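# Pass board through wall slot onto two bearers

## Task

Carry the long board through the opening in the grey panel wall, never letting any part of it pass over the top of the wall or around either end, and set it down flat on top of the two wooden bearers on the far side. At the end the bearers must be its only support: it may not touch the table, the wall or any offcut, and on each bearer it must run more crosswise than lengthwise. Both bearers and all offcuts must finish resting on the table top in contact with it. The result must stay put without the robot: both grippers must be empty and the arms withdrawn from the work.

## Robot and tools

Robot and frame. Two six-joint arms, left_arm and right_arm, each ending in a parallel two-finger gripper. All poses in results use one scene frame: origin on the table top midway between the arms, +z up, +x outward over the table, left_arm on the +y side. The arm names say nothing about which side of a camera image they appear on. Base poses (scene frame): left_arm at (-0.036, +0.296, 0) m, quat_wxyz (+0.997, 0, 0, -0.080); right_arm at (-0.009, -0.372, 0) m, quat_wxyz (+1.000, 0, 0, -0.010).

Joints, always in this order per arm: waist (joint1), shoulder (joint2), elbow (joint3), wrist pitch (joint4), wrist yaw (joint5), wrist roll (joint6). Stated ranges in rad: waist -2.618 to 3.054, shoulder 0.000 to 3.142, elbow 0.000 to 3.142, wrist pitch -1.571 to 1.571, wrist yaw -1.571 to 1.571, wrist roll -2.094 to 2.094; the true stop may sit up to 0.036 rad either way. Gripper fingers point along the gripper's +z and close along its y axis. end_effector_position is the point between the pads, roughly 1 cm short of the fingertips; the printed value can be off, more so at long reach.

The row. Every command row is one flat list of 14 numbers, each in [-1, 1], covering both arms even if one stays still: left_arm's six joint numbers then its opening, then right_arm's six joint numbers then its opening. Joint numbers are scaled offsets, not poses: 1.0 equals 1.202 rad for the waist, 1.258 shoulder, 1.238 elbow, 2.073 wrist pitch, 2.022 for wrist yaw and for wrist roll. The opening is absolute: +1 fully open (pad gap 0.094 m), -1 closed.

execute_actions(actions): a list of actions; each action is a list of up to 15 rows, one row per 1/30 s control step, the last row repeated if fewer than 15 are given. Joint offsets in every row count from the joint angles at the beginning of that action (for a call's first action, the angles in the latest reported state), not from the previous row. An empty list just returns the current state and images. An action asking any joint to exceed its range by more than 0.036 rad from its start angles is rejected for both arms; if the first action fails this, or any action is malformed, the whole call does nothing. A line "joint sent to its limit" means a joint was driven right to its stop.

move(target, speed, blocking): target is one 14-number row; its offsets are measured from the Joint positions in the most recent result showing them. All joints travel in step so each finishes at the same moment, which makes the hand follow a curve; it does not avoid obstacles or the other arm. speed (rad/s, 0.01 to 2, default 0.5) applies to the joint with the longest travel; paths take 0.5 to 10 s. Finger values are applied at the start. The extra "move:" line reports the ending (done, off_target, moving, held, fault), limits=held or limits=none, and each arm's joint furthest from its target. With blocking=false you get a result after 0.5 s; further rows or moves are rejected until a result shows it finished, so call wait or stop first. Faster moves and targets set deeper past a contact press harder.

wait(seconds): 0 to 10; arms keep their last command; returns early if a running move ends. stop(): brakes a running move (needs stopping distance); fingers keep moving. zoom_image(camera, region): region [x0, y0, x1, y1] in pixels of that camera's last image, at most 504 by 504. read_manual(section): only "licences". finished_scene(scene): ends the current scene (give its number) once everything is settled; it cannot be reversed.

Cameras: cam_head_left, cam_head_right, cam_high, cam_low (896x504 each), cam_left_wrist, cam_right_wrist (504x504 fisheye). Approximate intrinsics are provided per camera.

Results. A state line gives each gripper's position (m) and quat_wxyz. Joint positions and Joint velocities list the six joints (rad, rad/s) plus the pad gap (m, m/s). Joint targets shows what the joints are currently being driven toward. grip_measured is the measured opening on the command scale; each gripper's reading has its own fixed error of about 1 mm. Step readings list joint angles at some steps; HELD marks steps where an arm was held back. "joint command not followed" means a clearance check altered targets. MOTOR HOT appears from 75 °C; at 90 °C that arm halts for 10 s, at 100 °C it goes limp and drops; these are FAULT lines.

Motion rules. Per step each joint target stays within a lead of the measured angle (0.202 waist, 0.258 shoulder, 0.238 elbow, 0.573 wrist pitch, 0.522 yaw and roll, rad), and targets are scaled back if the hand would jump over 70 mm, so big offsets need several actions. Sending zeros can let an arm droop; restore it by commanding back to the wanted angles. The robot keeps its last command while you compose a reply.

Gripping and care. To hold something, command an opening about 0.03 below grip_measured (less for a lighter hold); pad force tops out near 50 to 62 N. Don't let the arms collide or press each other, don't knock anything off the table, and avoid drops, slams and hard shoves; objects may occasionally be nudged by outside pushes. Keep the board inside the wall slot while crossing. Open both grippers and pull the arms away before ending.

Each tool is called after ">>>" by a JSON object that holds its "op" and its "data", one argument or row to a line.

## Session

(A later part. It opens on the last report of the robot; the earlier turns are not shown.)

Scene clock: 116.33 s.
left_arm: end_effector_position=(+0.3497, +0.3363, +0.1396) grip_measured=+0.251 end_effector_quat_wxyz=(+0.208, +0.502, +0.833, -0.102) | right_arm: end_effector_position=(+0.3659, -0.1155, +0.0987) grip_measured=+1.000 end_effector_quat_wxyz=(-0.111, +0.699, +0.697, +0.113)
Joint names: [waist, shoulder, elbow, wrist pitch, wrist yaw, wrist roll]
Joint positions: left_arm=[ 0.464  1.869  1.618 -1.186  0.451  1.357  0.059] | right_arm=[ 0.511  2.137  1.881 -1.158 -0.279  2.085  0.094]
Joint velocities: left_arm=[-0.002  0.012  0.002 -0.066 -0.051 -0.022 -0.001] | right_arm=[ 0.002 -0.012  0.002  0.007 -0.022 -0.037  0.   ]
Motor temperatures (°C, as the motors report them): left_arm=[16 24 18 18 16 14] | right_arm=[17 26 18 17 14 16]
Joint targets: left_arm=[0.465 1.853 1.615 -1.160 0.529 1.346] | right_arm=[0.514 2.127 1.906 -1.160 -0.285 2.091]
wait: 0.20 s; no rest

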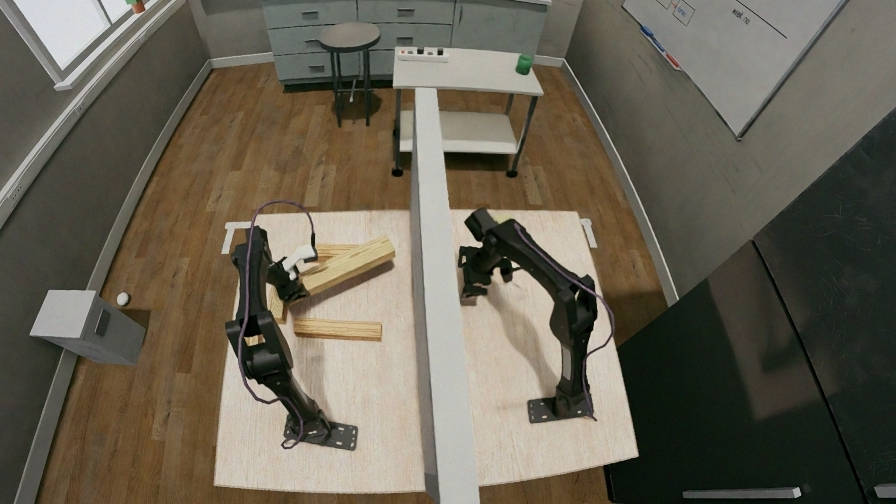

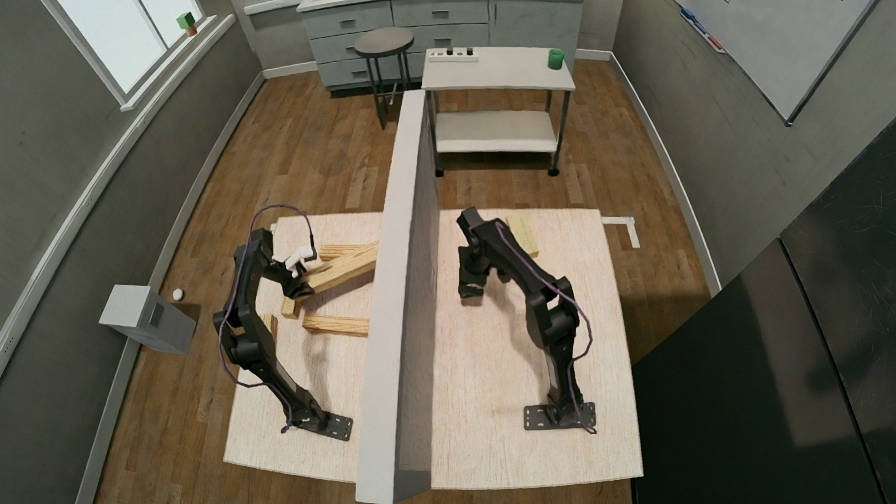

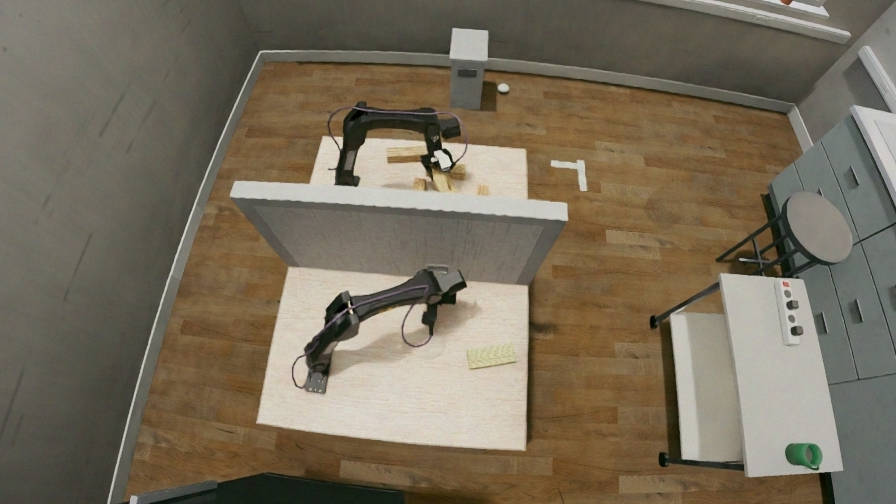

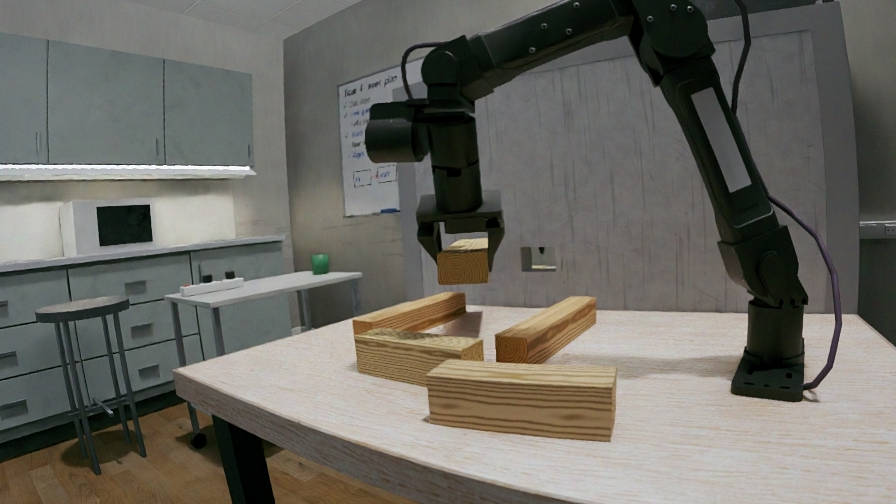

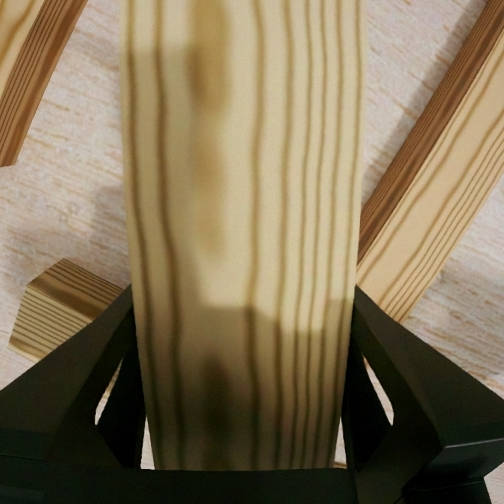

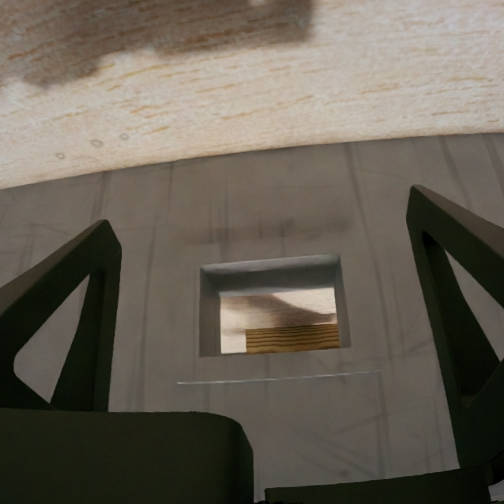

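>>> {"op": "execute_actions", "data": {
  "actions": [
    [[-0.0281,-0.0666,-0.0329,0.0282,0.0241,-0.0439,0.21,0.0025,-0.0079,0.0202,-0.0010,-0.0030,0.0030,1],[-0.0370,-0.0855,-0.0661,0.0477,0.0119,-0.0911,0.21,0.0025,-0.0079,0.0202,-0.0010,-0.0030,0.0030,1],[-0.0479,-0.1086,-0.1051,0.0701,-0.0018,-0.1433,0.21,0.0025,-0.0079,0.0202,-0.0010,-0.0030,0.0030,1],[-0.0601,-0.1349,-0.1481,0.0944,-0.0163,-0.1978,0.21,0.0025,-0.0079,0.0202,-0.0010,-0.0030,0.0030,1],[-0.0731,-0.1629,-0.1928,0.1192,-0.0308,-0.2519,0.21,0.0025,-0.0079,0.0202,-0.0010,-0.0030,0.0030,1],[-0.0862,-0.1913,-0.2372,0.1433,-0.0447,-0.3028,0.21,0.0025,-0.0079,0.0202,-0.0010,-0.0030,0.0030,1],[-0.0988,-0.2187,-0.2788,0.1656,-0.0573,-0.3481,0.21,0.0025,-0.0079,0.0202,-0.0010,-0.0030,0.0030,1],[-0.1101,-0.2437,-0.3157,0.1848,-0.0679,-0.3855,0.21,0.0025,-0.0079,0.0202,-0.0010,-0.0030,0.0030,1],[-0.1197,-0.2649,-0.3460,0.2001,-0.0760,-0.4130,0.21,0.0025,-0.0079,0.0202,-0.0010,-0.0030,0.0030,1],[-0.1271,-0.2816,-0.3682,0.2107,-0.0812,-0.4294,0.21,0.0025,-0.0079,0.0202,-0.0010,-0.0030,0.0030,1],[-0.1319,-0.2925,-0.3810,0.2161,-0.0831,-0.4337,0.21,0.0025,-0.0079,0.0202,-0.0010,-0.0030,0.0030,1],[-0.1339,-0.2975,-0.3841,0.2159,-0.0819,-0.4258,0.21,0.0025,-0.0079,0.0202,-0.0010,-0.0030,0.0030,1],[-0.1329,-0.2960,-0.3771,0.2102,-0.0774,-0.4061,0.21,0.0025,-0.0079,0.0202,-0.0010,-0.0030,0.0030,1],[-0.1291,-0.2882,-0.3603,0.1993,-0.0699,-0.3755,0.21,0.0025,-0.0079,0.0202,-0.0010,-0.0030,0.0030,1],[-0.1390,-0.3079,-0.3637,0.1993,-0.0699,-0.3755,0.21,0.0025,-0.0079,0.0202,-0.0010,-0.0030,0.0030,1]]
  ]
}}

>>> {"op": "wait", "data": {
  "seconds": 0.2
}}

Scene clock: 118.97 s.
left_arm: end_effector_position=(+0.2978, +0.2967, +0.1111) grip_measured=+0.251 end_effector_quat_wxyz=(+0.183, +0.252, +0.948, -0.072) | right_arm: end_effector_position=(+0.3659, -0.1155, +0.0987) grip_measured=+1.000 end_effector_quat_wxyz=(-0.111, +0.699, +0.697, +0.113)
Joint names: [waist, shoulder, elbow, wrist pitch, wrist yaw, wrist roll]
Joint positions: left_arm=[ 0.305  1.542  1.144 -0.883  0.274  0.623  0.059] | right_arm=[ 0.511  2.137  1.881 -1.158 -0.279  2.085  0.094]
Joint velocities: left_arm=[ 0.007 -0.012 -0.002  0.256 -0.066 -0.168 -0.   ] | right_arm=[-0.012  0.002  0.017 -0.051 -0.037 -0.022  0.   ]
Motor temperatures (°C, as the motors report them): left_arm=[16 24 18 18 16 14] | right_arm=[17 26 18 17 14 16]
Joint targets: left_arm=[0.297 1.482 1.168 -0.773 0.309 0.598] | right_arm=[0.514 2.127 1.906 -1.160 -0.285 2.091]
Step readings (joint positions):
0: left_arm=[0.464 1.869 1.618 -1.182 0.451 1.352] | right_arm=[0.511 2.137 1.881 -1.158 -0.279 2.085]
1: left_arm=[0.461 1.863 1.610 -1.174 0.448 1.340] | right_arm=[0.511 2.137 1.881 -1.158 -0.279 2.085]
2: left_arm=[0.456 1.849 1.588 -1.155 0.441 1.312] | right_arm=[0.511 2.137 1.881 -1.158 -0.279 2.085]
4: left_arm=[0.434 1.798 1.516 -1.103 0.415 1.210] | right_arm=[0.511 2.137 1.881 -1.158 -0.279 2.085]
8: left_arm=[0.362 1.657 1.310 -0.979 0.344 0.909] | right_arm=[0.511 2.137 1.881 -1.158 -0.279 2.085]
15: Joint positions above

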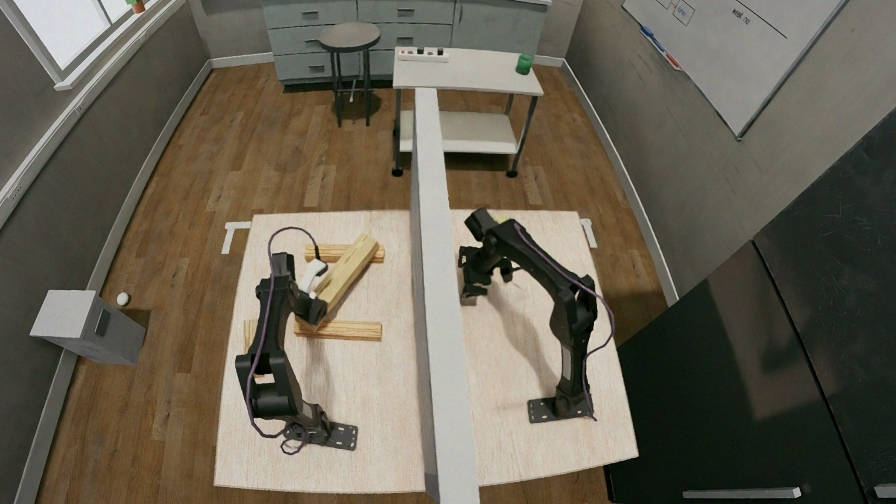

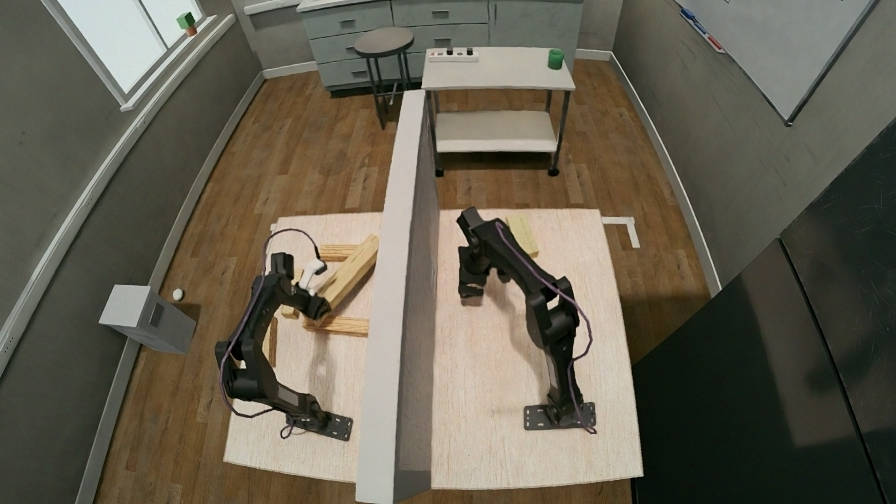

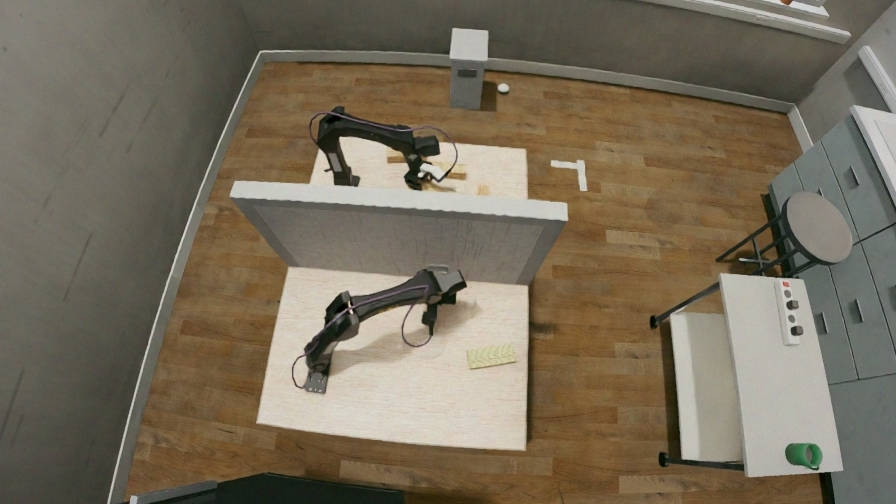

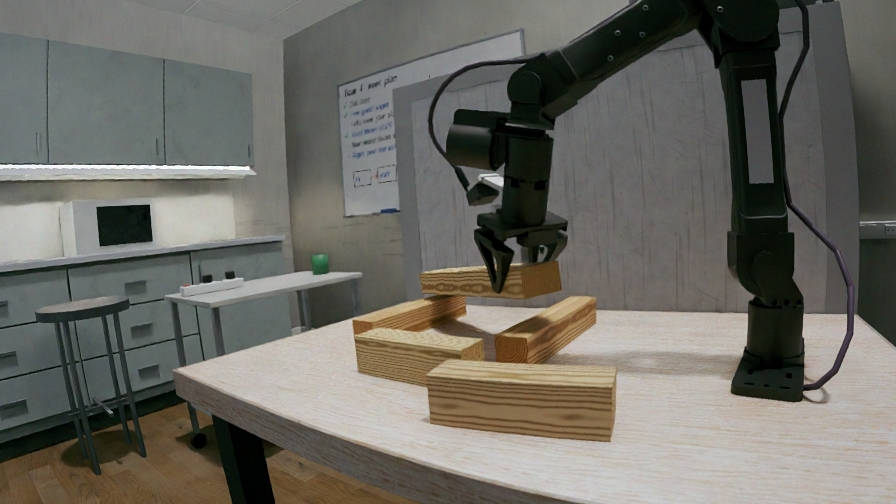

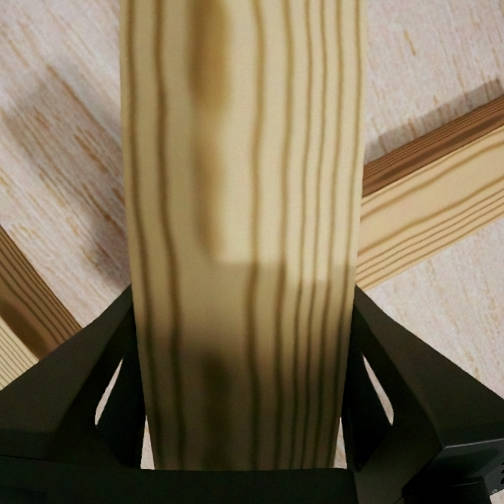

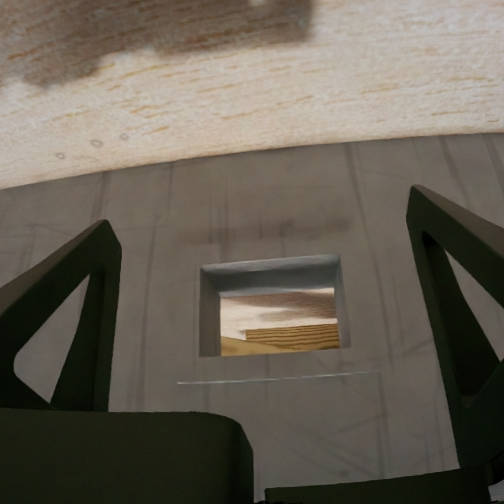

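Scene clock: 119.17 s.
left_arm: end_effector_position=(+0.3060, +0.2984, +0.1193) grip_measured=+0.251 end_effector_quat_wxyz=(+0.206, +0.246, +0.945, -0.062) | right_arm: end_effector_position=(+0.3659, -0.1155, +0.0987) grip_measured=+1.000 end_effector_quat_wxyz=(-0.111, +0.699, +0.697, +0.113)
Joint names: [waist, shoulder, elbow, wrist pitch, wrist yaw, wrist roll]
Joint positions: left_arm=[ 0.305  1.524  1.144 -0.847  0.271  0.607  0.059] | right_arm=[ 0.511  2.137  1.881 -1.158 -0.279  2.085  0.094]
Joint velocities: left_arm=[ 0.007 -0.037 -0.007  0.154 -0.037 -0.081  0.001] | right_arm=[-0.012  0.002 -0.002 -0.022 -0.007 -0.037  0.   ]
Motor temperatures (°C, as the motors report them): left_arm=[16 24 18 18 16 14] | right_arm=[17 26 18 17 14 16]
Joint targets: left_arm=[0.297 1.482 1.168 -0.773 0.309 0.598] | right_arm=[0.514 2.127 1.906 -1.160 -0.285 2.091]
wait: 0.20 s; no rest

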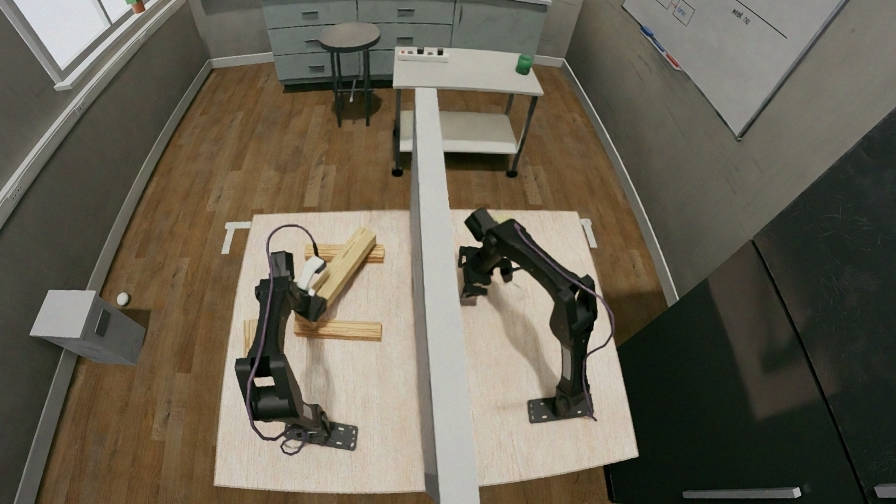

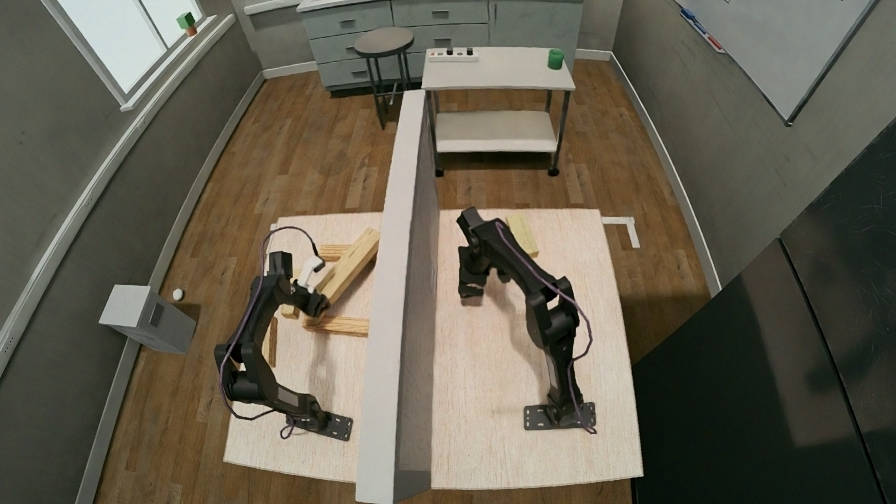

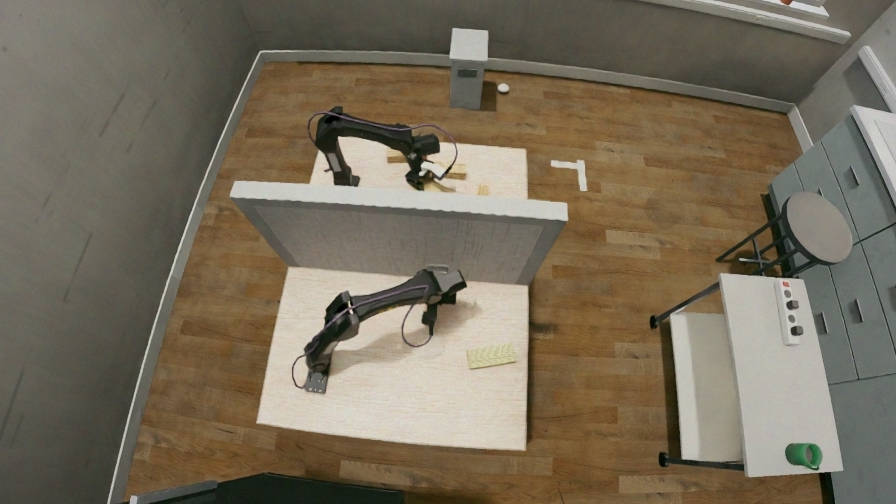

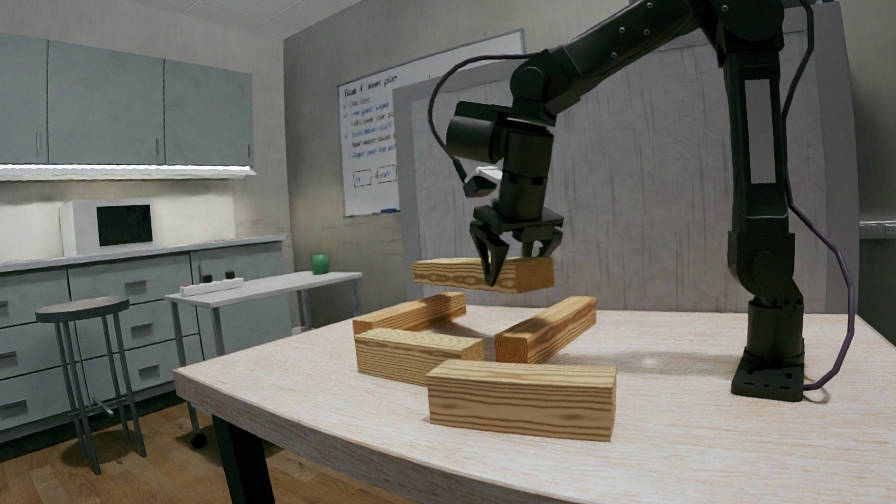

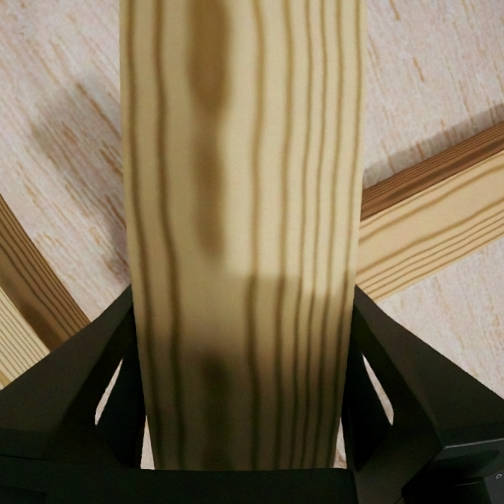

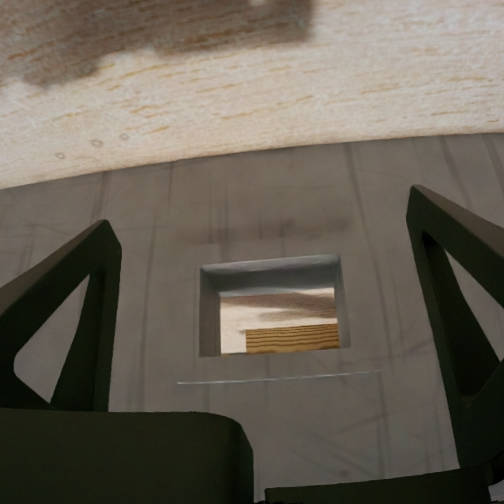

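>>> {"op": "execute_actions", "data": {
  "actions": [
    [[-0.0466,-0.0504,-0.0145,0.0480,-0.0019,-0.0495,0.21,0.0025,-0.0079,0.0202,-0.0010,-0.0030,0.0030,1],[-0.0665,-0.0626,-0.0200,0.0634,-0.0270,-0.1027,0.21,0.0025,-0.0079,0.0202,-0.0010,-0.0030,0.0030,1],[-0.0908,-0.0773,-0.0351,0.0792,-0.0551,-0.1609,0.21,0.0025,-0.0079,0.0202,-0.0010,-0.0030,0.0030,1],[-0.1184,-0.0936,-0.0523,0.0934,-0.0848,-0.2211,0.21,0.0025,-0.0079,0.0202,-0.0010,-0.0030,0.0030,1],[-0.1479,-0.1106,-0.0704,0.1044,-0.1146,-0.2805,0.21,0.0025,-0.0079,0.0202,-0.0010,-0.0030,0.0030,1],[-0.1778,-0.1276,-0.0888,0.1107,-0.1431,-0.3358,0.21,0.0025,-0.0079,0.0202,-0.0010,-0.0030,0.0030,1],[-0.2066,-0.1436,-0.1065,0.1117,-0.1688,-0.3845,0.21,0.0025,-0.0079,0.0202,-0.0010,-0.0030,0.0030,1],[-0.2329,-0.1580,-0.1225,0.1072,-0.1904,-0.4240,0.21,0.0025,-0.0079,0.0202,-0.0010,-0.0030,0.0030,1],[-0.2552,-0.1700,-0.1360,0.0977,-0.2069,-0.4524,0.21,0.0025,-0.0079,0.0202,-0.0010,-0.0030,0.0030,1],[-0.2727,-0.1789,-0.1464,0.0977,-0.2173,-0.4682,0.21,0.0025,-0.0079,0.0202,-0.0010,-0.0030,0.0030,1],[-0.2843,-0.1843,-0.1532,0.0977,-0.2213,-0.4708,0.21,0.0025,-0.0079,0.0202,-0.0010,-0.0030,0.0030,1],[-0.2894,-0.1860,-0.1561,0.0977,-0.2186,-0.4598,0.21,0.0025,-0.0079,0.0202,-0.0010,-0.0030,0.0030,1],[-0.2879,-0.1839,-0.1548,0.0977,-0.2093,-0.4360,0.21,0.0025,-0.0079,0.0202,-0.0010,-0.0030,0.0030,1],[-0.2798,-0.1779,-0.1495,0.0977,-0.1939,-0.4003,0.21,0.0025,-0.0079,0.0202,-0.0010,-0.0030,0.0030,1],[-0.3046,-0.1840,-0.1527,0.0977,-0.1939,-0.4003,0.21,0.0025,-0.0079,0.0202,-0.0010,-0.0030,0.0030,1]]
  ]
}}

>>> {"op": "wait", "data": {
  "seconds": 0.3
}}

>>> {"op": "zoom_image", "data": {
  "camera": "cam_head_left",
  "region": [220, 200, 440, 400]
}}

Scene clock: 121.50 s.
left_arm: end_effector_position=(+0.2778, +0.2487, +0.1174) grip_measured=+0.251 end_effector_quat_wxyz=(+0.231, -0.002, +0.973, -0.003) | right_arm: end_effector_position=(+0.3659, -0.1155, +0.0987) grip_measured=+1.000 end_effector_quat_wxyz=(-0.111, +0.699, +0.697, +0.113)
Joint names: [waist, shoulder, elbow, wrist pitch, wrist yaw, wrist roll]
Joint positions: left_arm=[-0.039  1.332  0.95  -0.73  -0.085 -0.185  0.059] | right_arm=[ 0.511  2.137  1.881 -1.158 -0.279  2.085  0.094]
Joint velocities: left_arm=[-0.081  0.017 -0.071  0.022 -0.154 -0.081  0.   ] | right_arm=[-0.002 -0.002 -0.022  0.037 -0.022  0.051  0.   ]
Motor temperatures (°C, as the motors report them): left_arm=[16 23 18 18 16 14] | right_arm=[17 26 18 17 14 16]
Joint targets: left_arm=[-0.061 1.292 0.955 -0.645 -0.121 -0.203] | right_arm=[0.514 2.127 1.906 -1.160 -0.285 2.091]
Step readings (joint positions):
0: left_arm=[0.305 1.523 1.144 -0.842 0.271 0.602] | right_arm=[0.511 2.137 1.881 -1.158 -0.279 2.085]
1: left_arm=[0.299 1.521 1.141 -0.838 0.264 0.589] | right_arm=[0.511 2.137 1.881 -1.158 -0.279 2.085]
2: left_arm=[0.284 1.514 1.133 -0.826 0.246 0.555] | right_arm=[0.511 2.137 1.881 -1.158 -0.279 2.085]
4: left_arm=[0.232 1.488 1.105 -0.796 0.192 0.442] | right_arm=[0.511 2.137 1.881 -1.158 -0.279 2.085]
8: left_arm=[0.083 1.406 1.025 -0.733 0.047 0.112] | right_arm=[0.511 2.137 1.881 -1.158 -0.279 2.085]
15: Joint positions above

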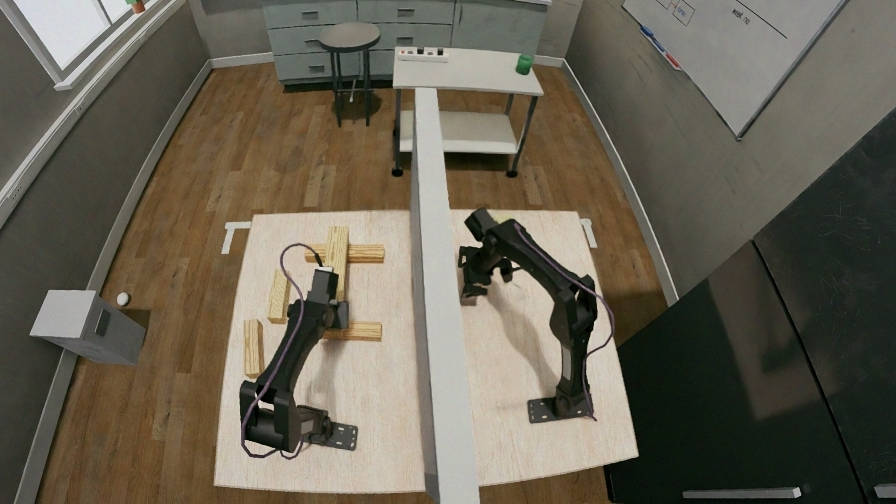

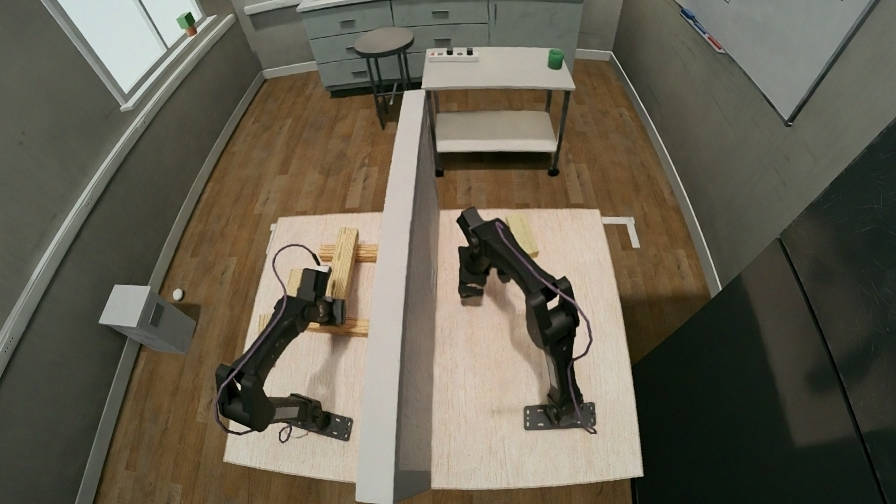

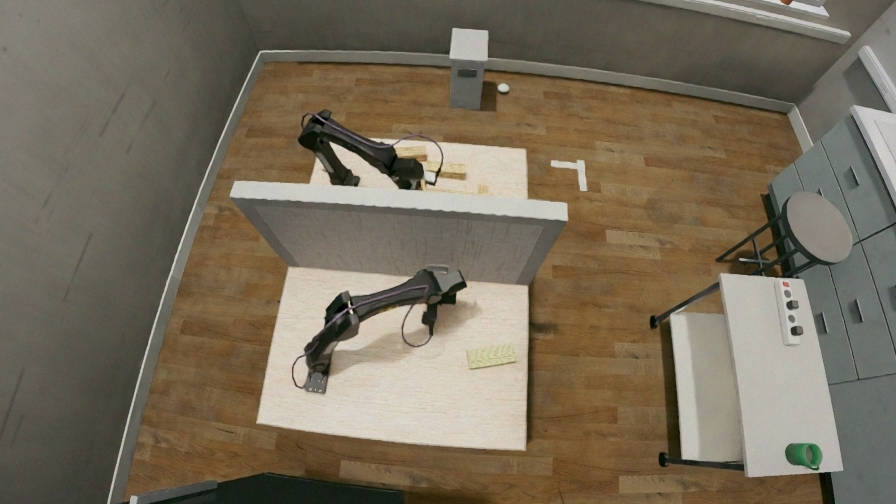

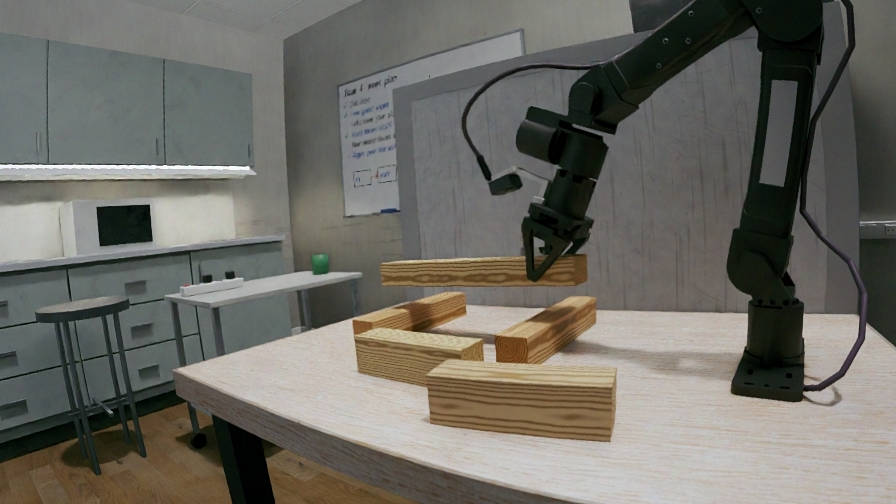

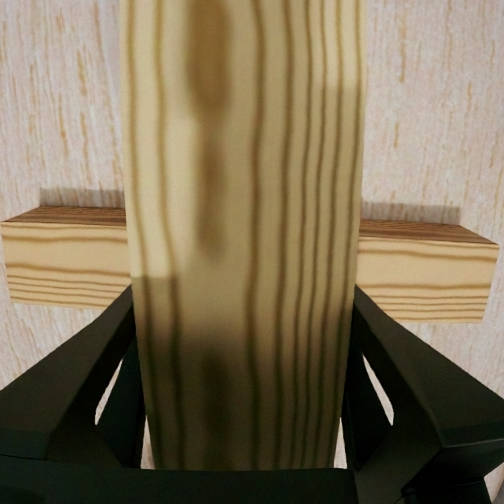

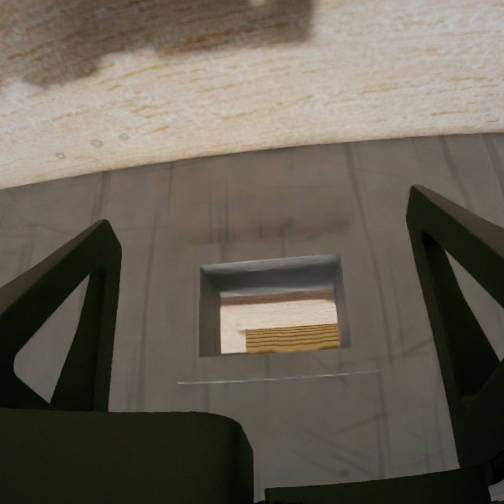

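Scene clock: 121.80 s.
left_arm: end_effector_position=(+0.2768, +0.2456, +0.1168) grip_measured=+0.251 end_effector_quat_wxyz=(+0.231, -0.001, +0.973, -0.001) | right_arm: end_effector_position=(+0.3659, -0.1155, +0.0987) grip_measured=+1.000 end_effector_quat_wxyz=(-0.111, +0.699, +0.697, +0.113)
Joint names: [waist, shoulder, elbow, wrist pitch, wrist yaw, wrist roll]
Joint positions: left_arm=[-0.055  1.332  0.948 -0.73  -0.094 -0.195  0.059] | right_arm=[ 0.511  2.137  1.881 -1.158 -0.279  2.085  0.094]
Joint velocities: left_arm=[-0.002  0.012 -0.032  0.007 -0.095  0.037 -0.001] | right_arm=[-0.027 -0.007 -0.027  0.051 -0.037 -0.022  0.   ]
Motor temperatures (°C, as the motors report them): left_arm=[16 23 18 18 16 14] | right_arm=[17 26 18 17 14 16]
Joint targets: left_arm=[-0.062 1.292 0.955 -0.645 -0.121 -0.203] | right_arm=[0.514 2.127 1.906 -1.160 -0.285 2.091]
wait: 0.30 s; no rest

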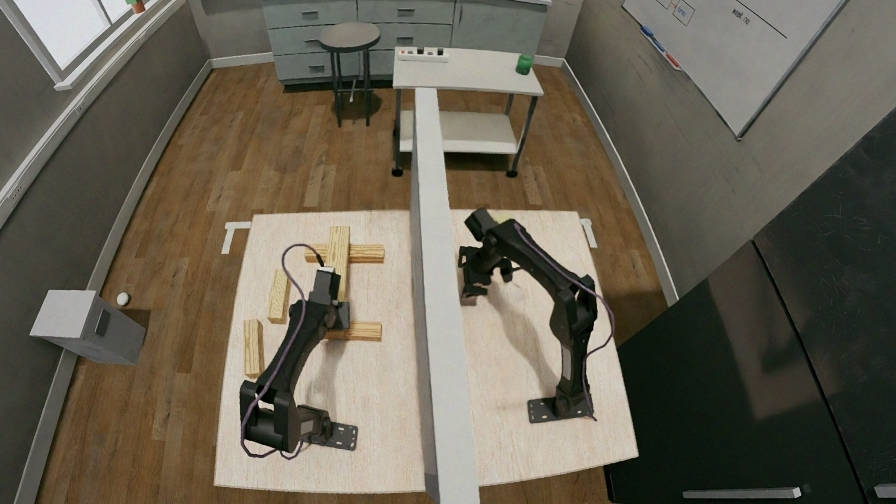

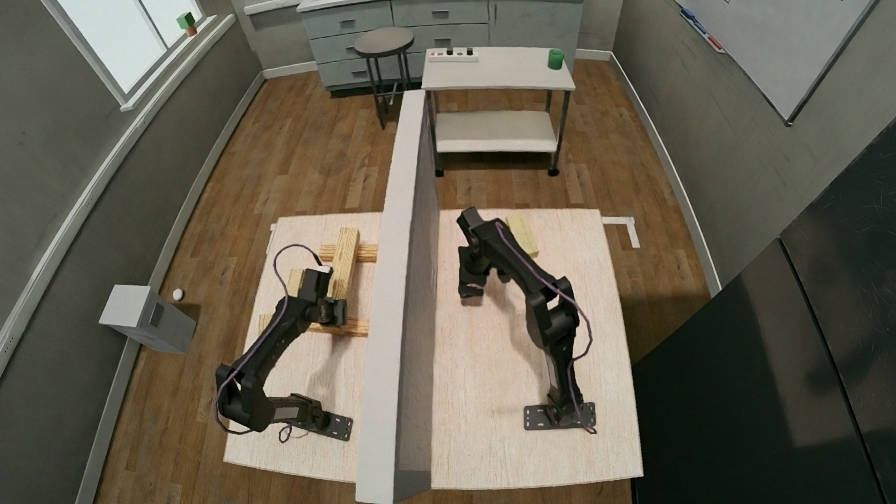

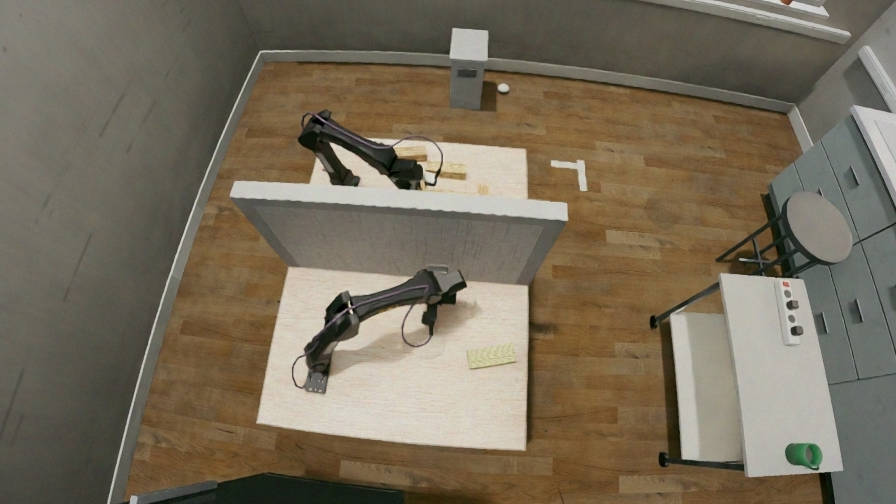

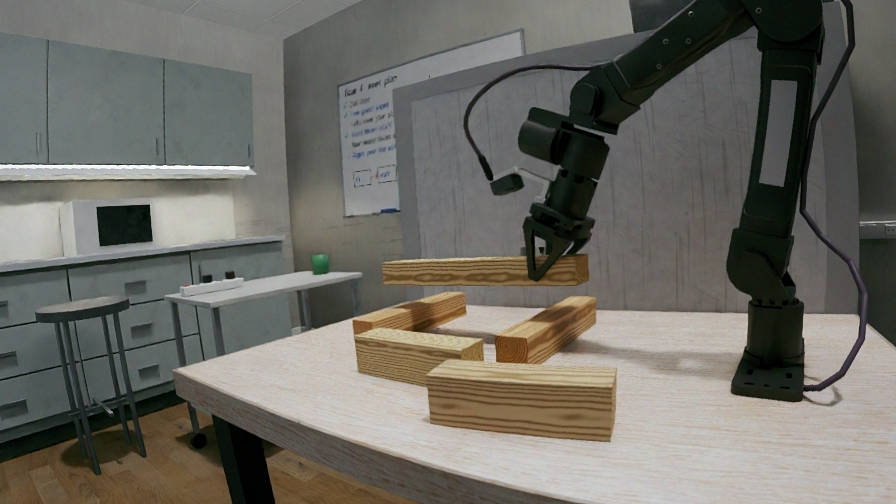

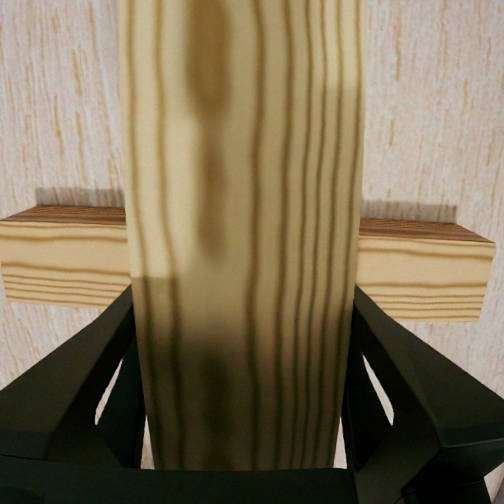

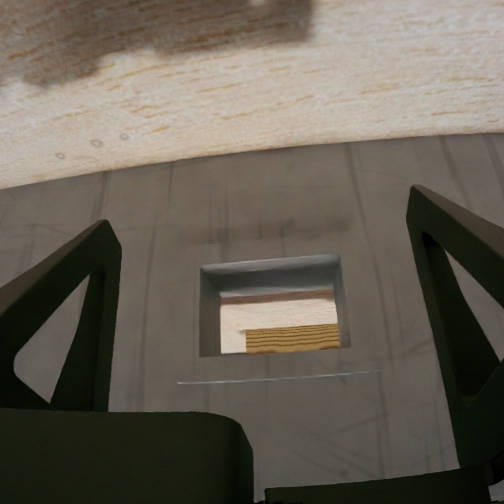

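Region (220, 200, 440, 400) of cam_head_left's 896x504 image, scaled by 2.291, with more detail than that image has; it fills the top 458 rows of this view, and the rest is white.

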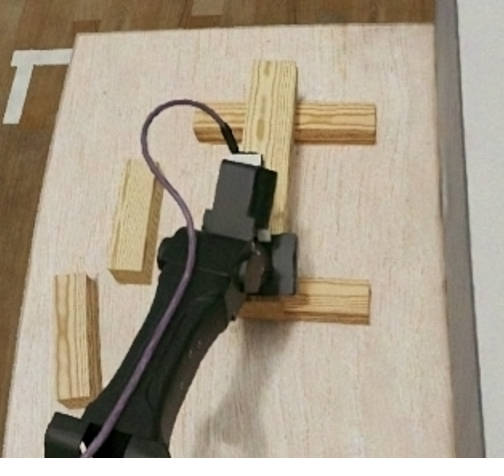

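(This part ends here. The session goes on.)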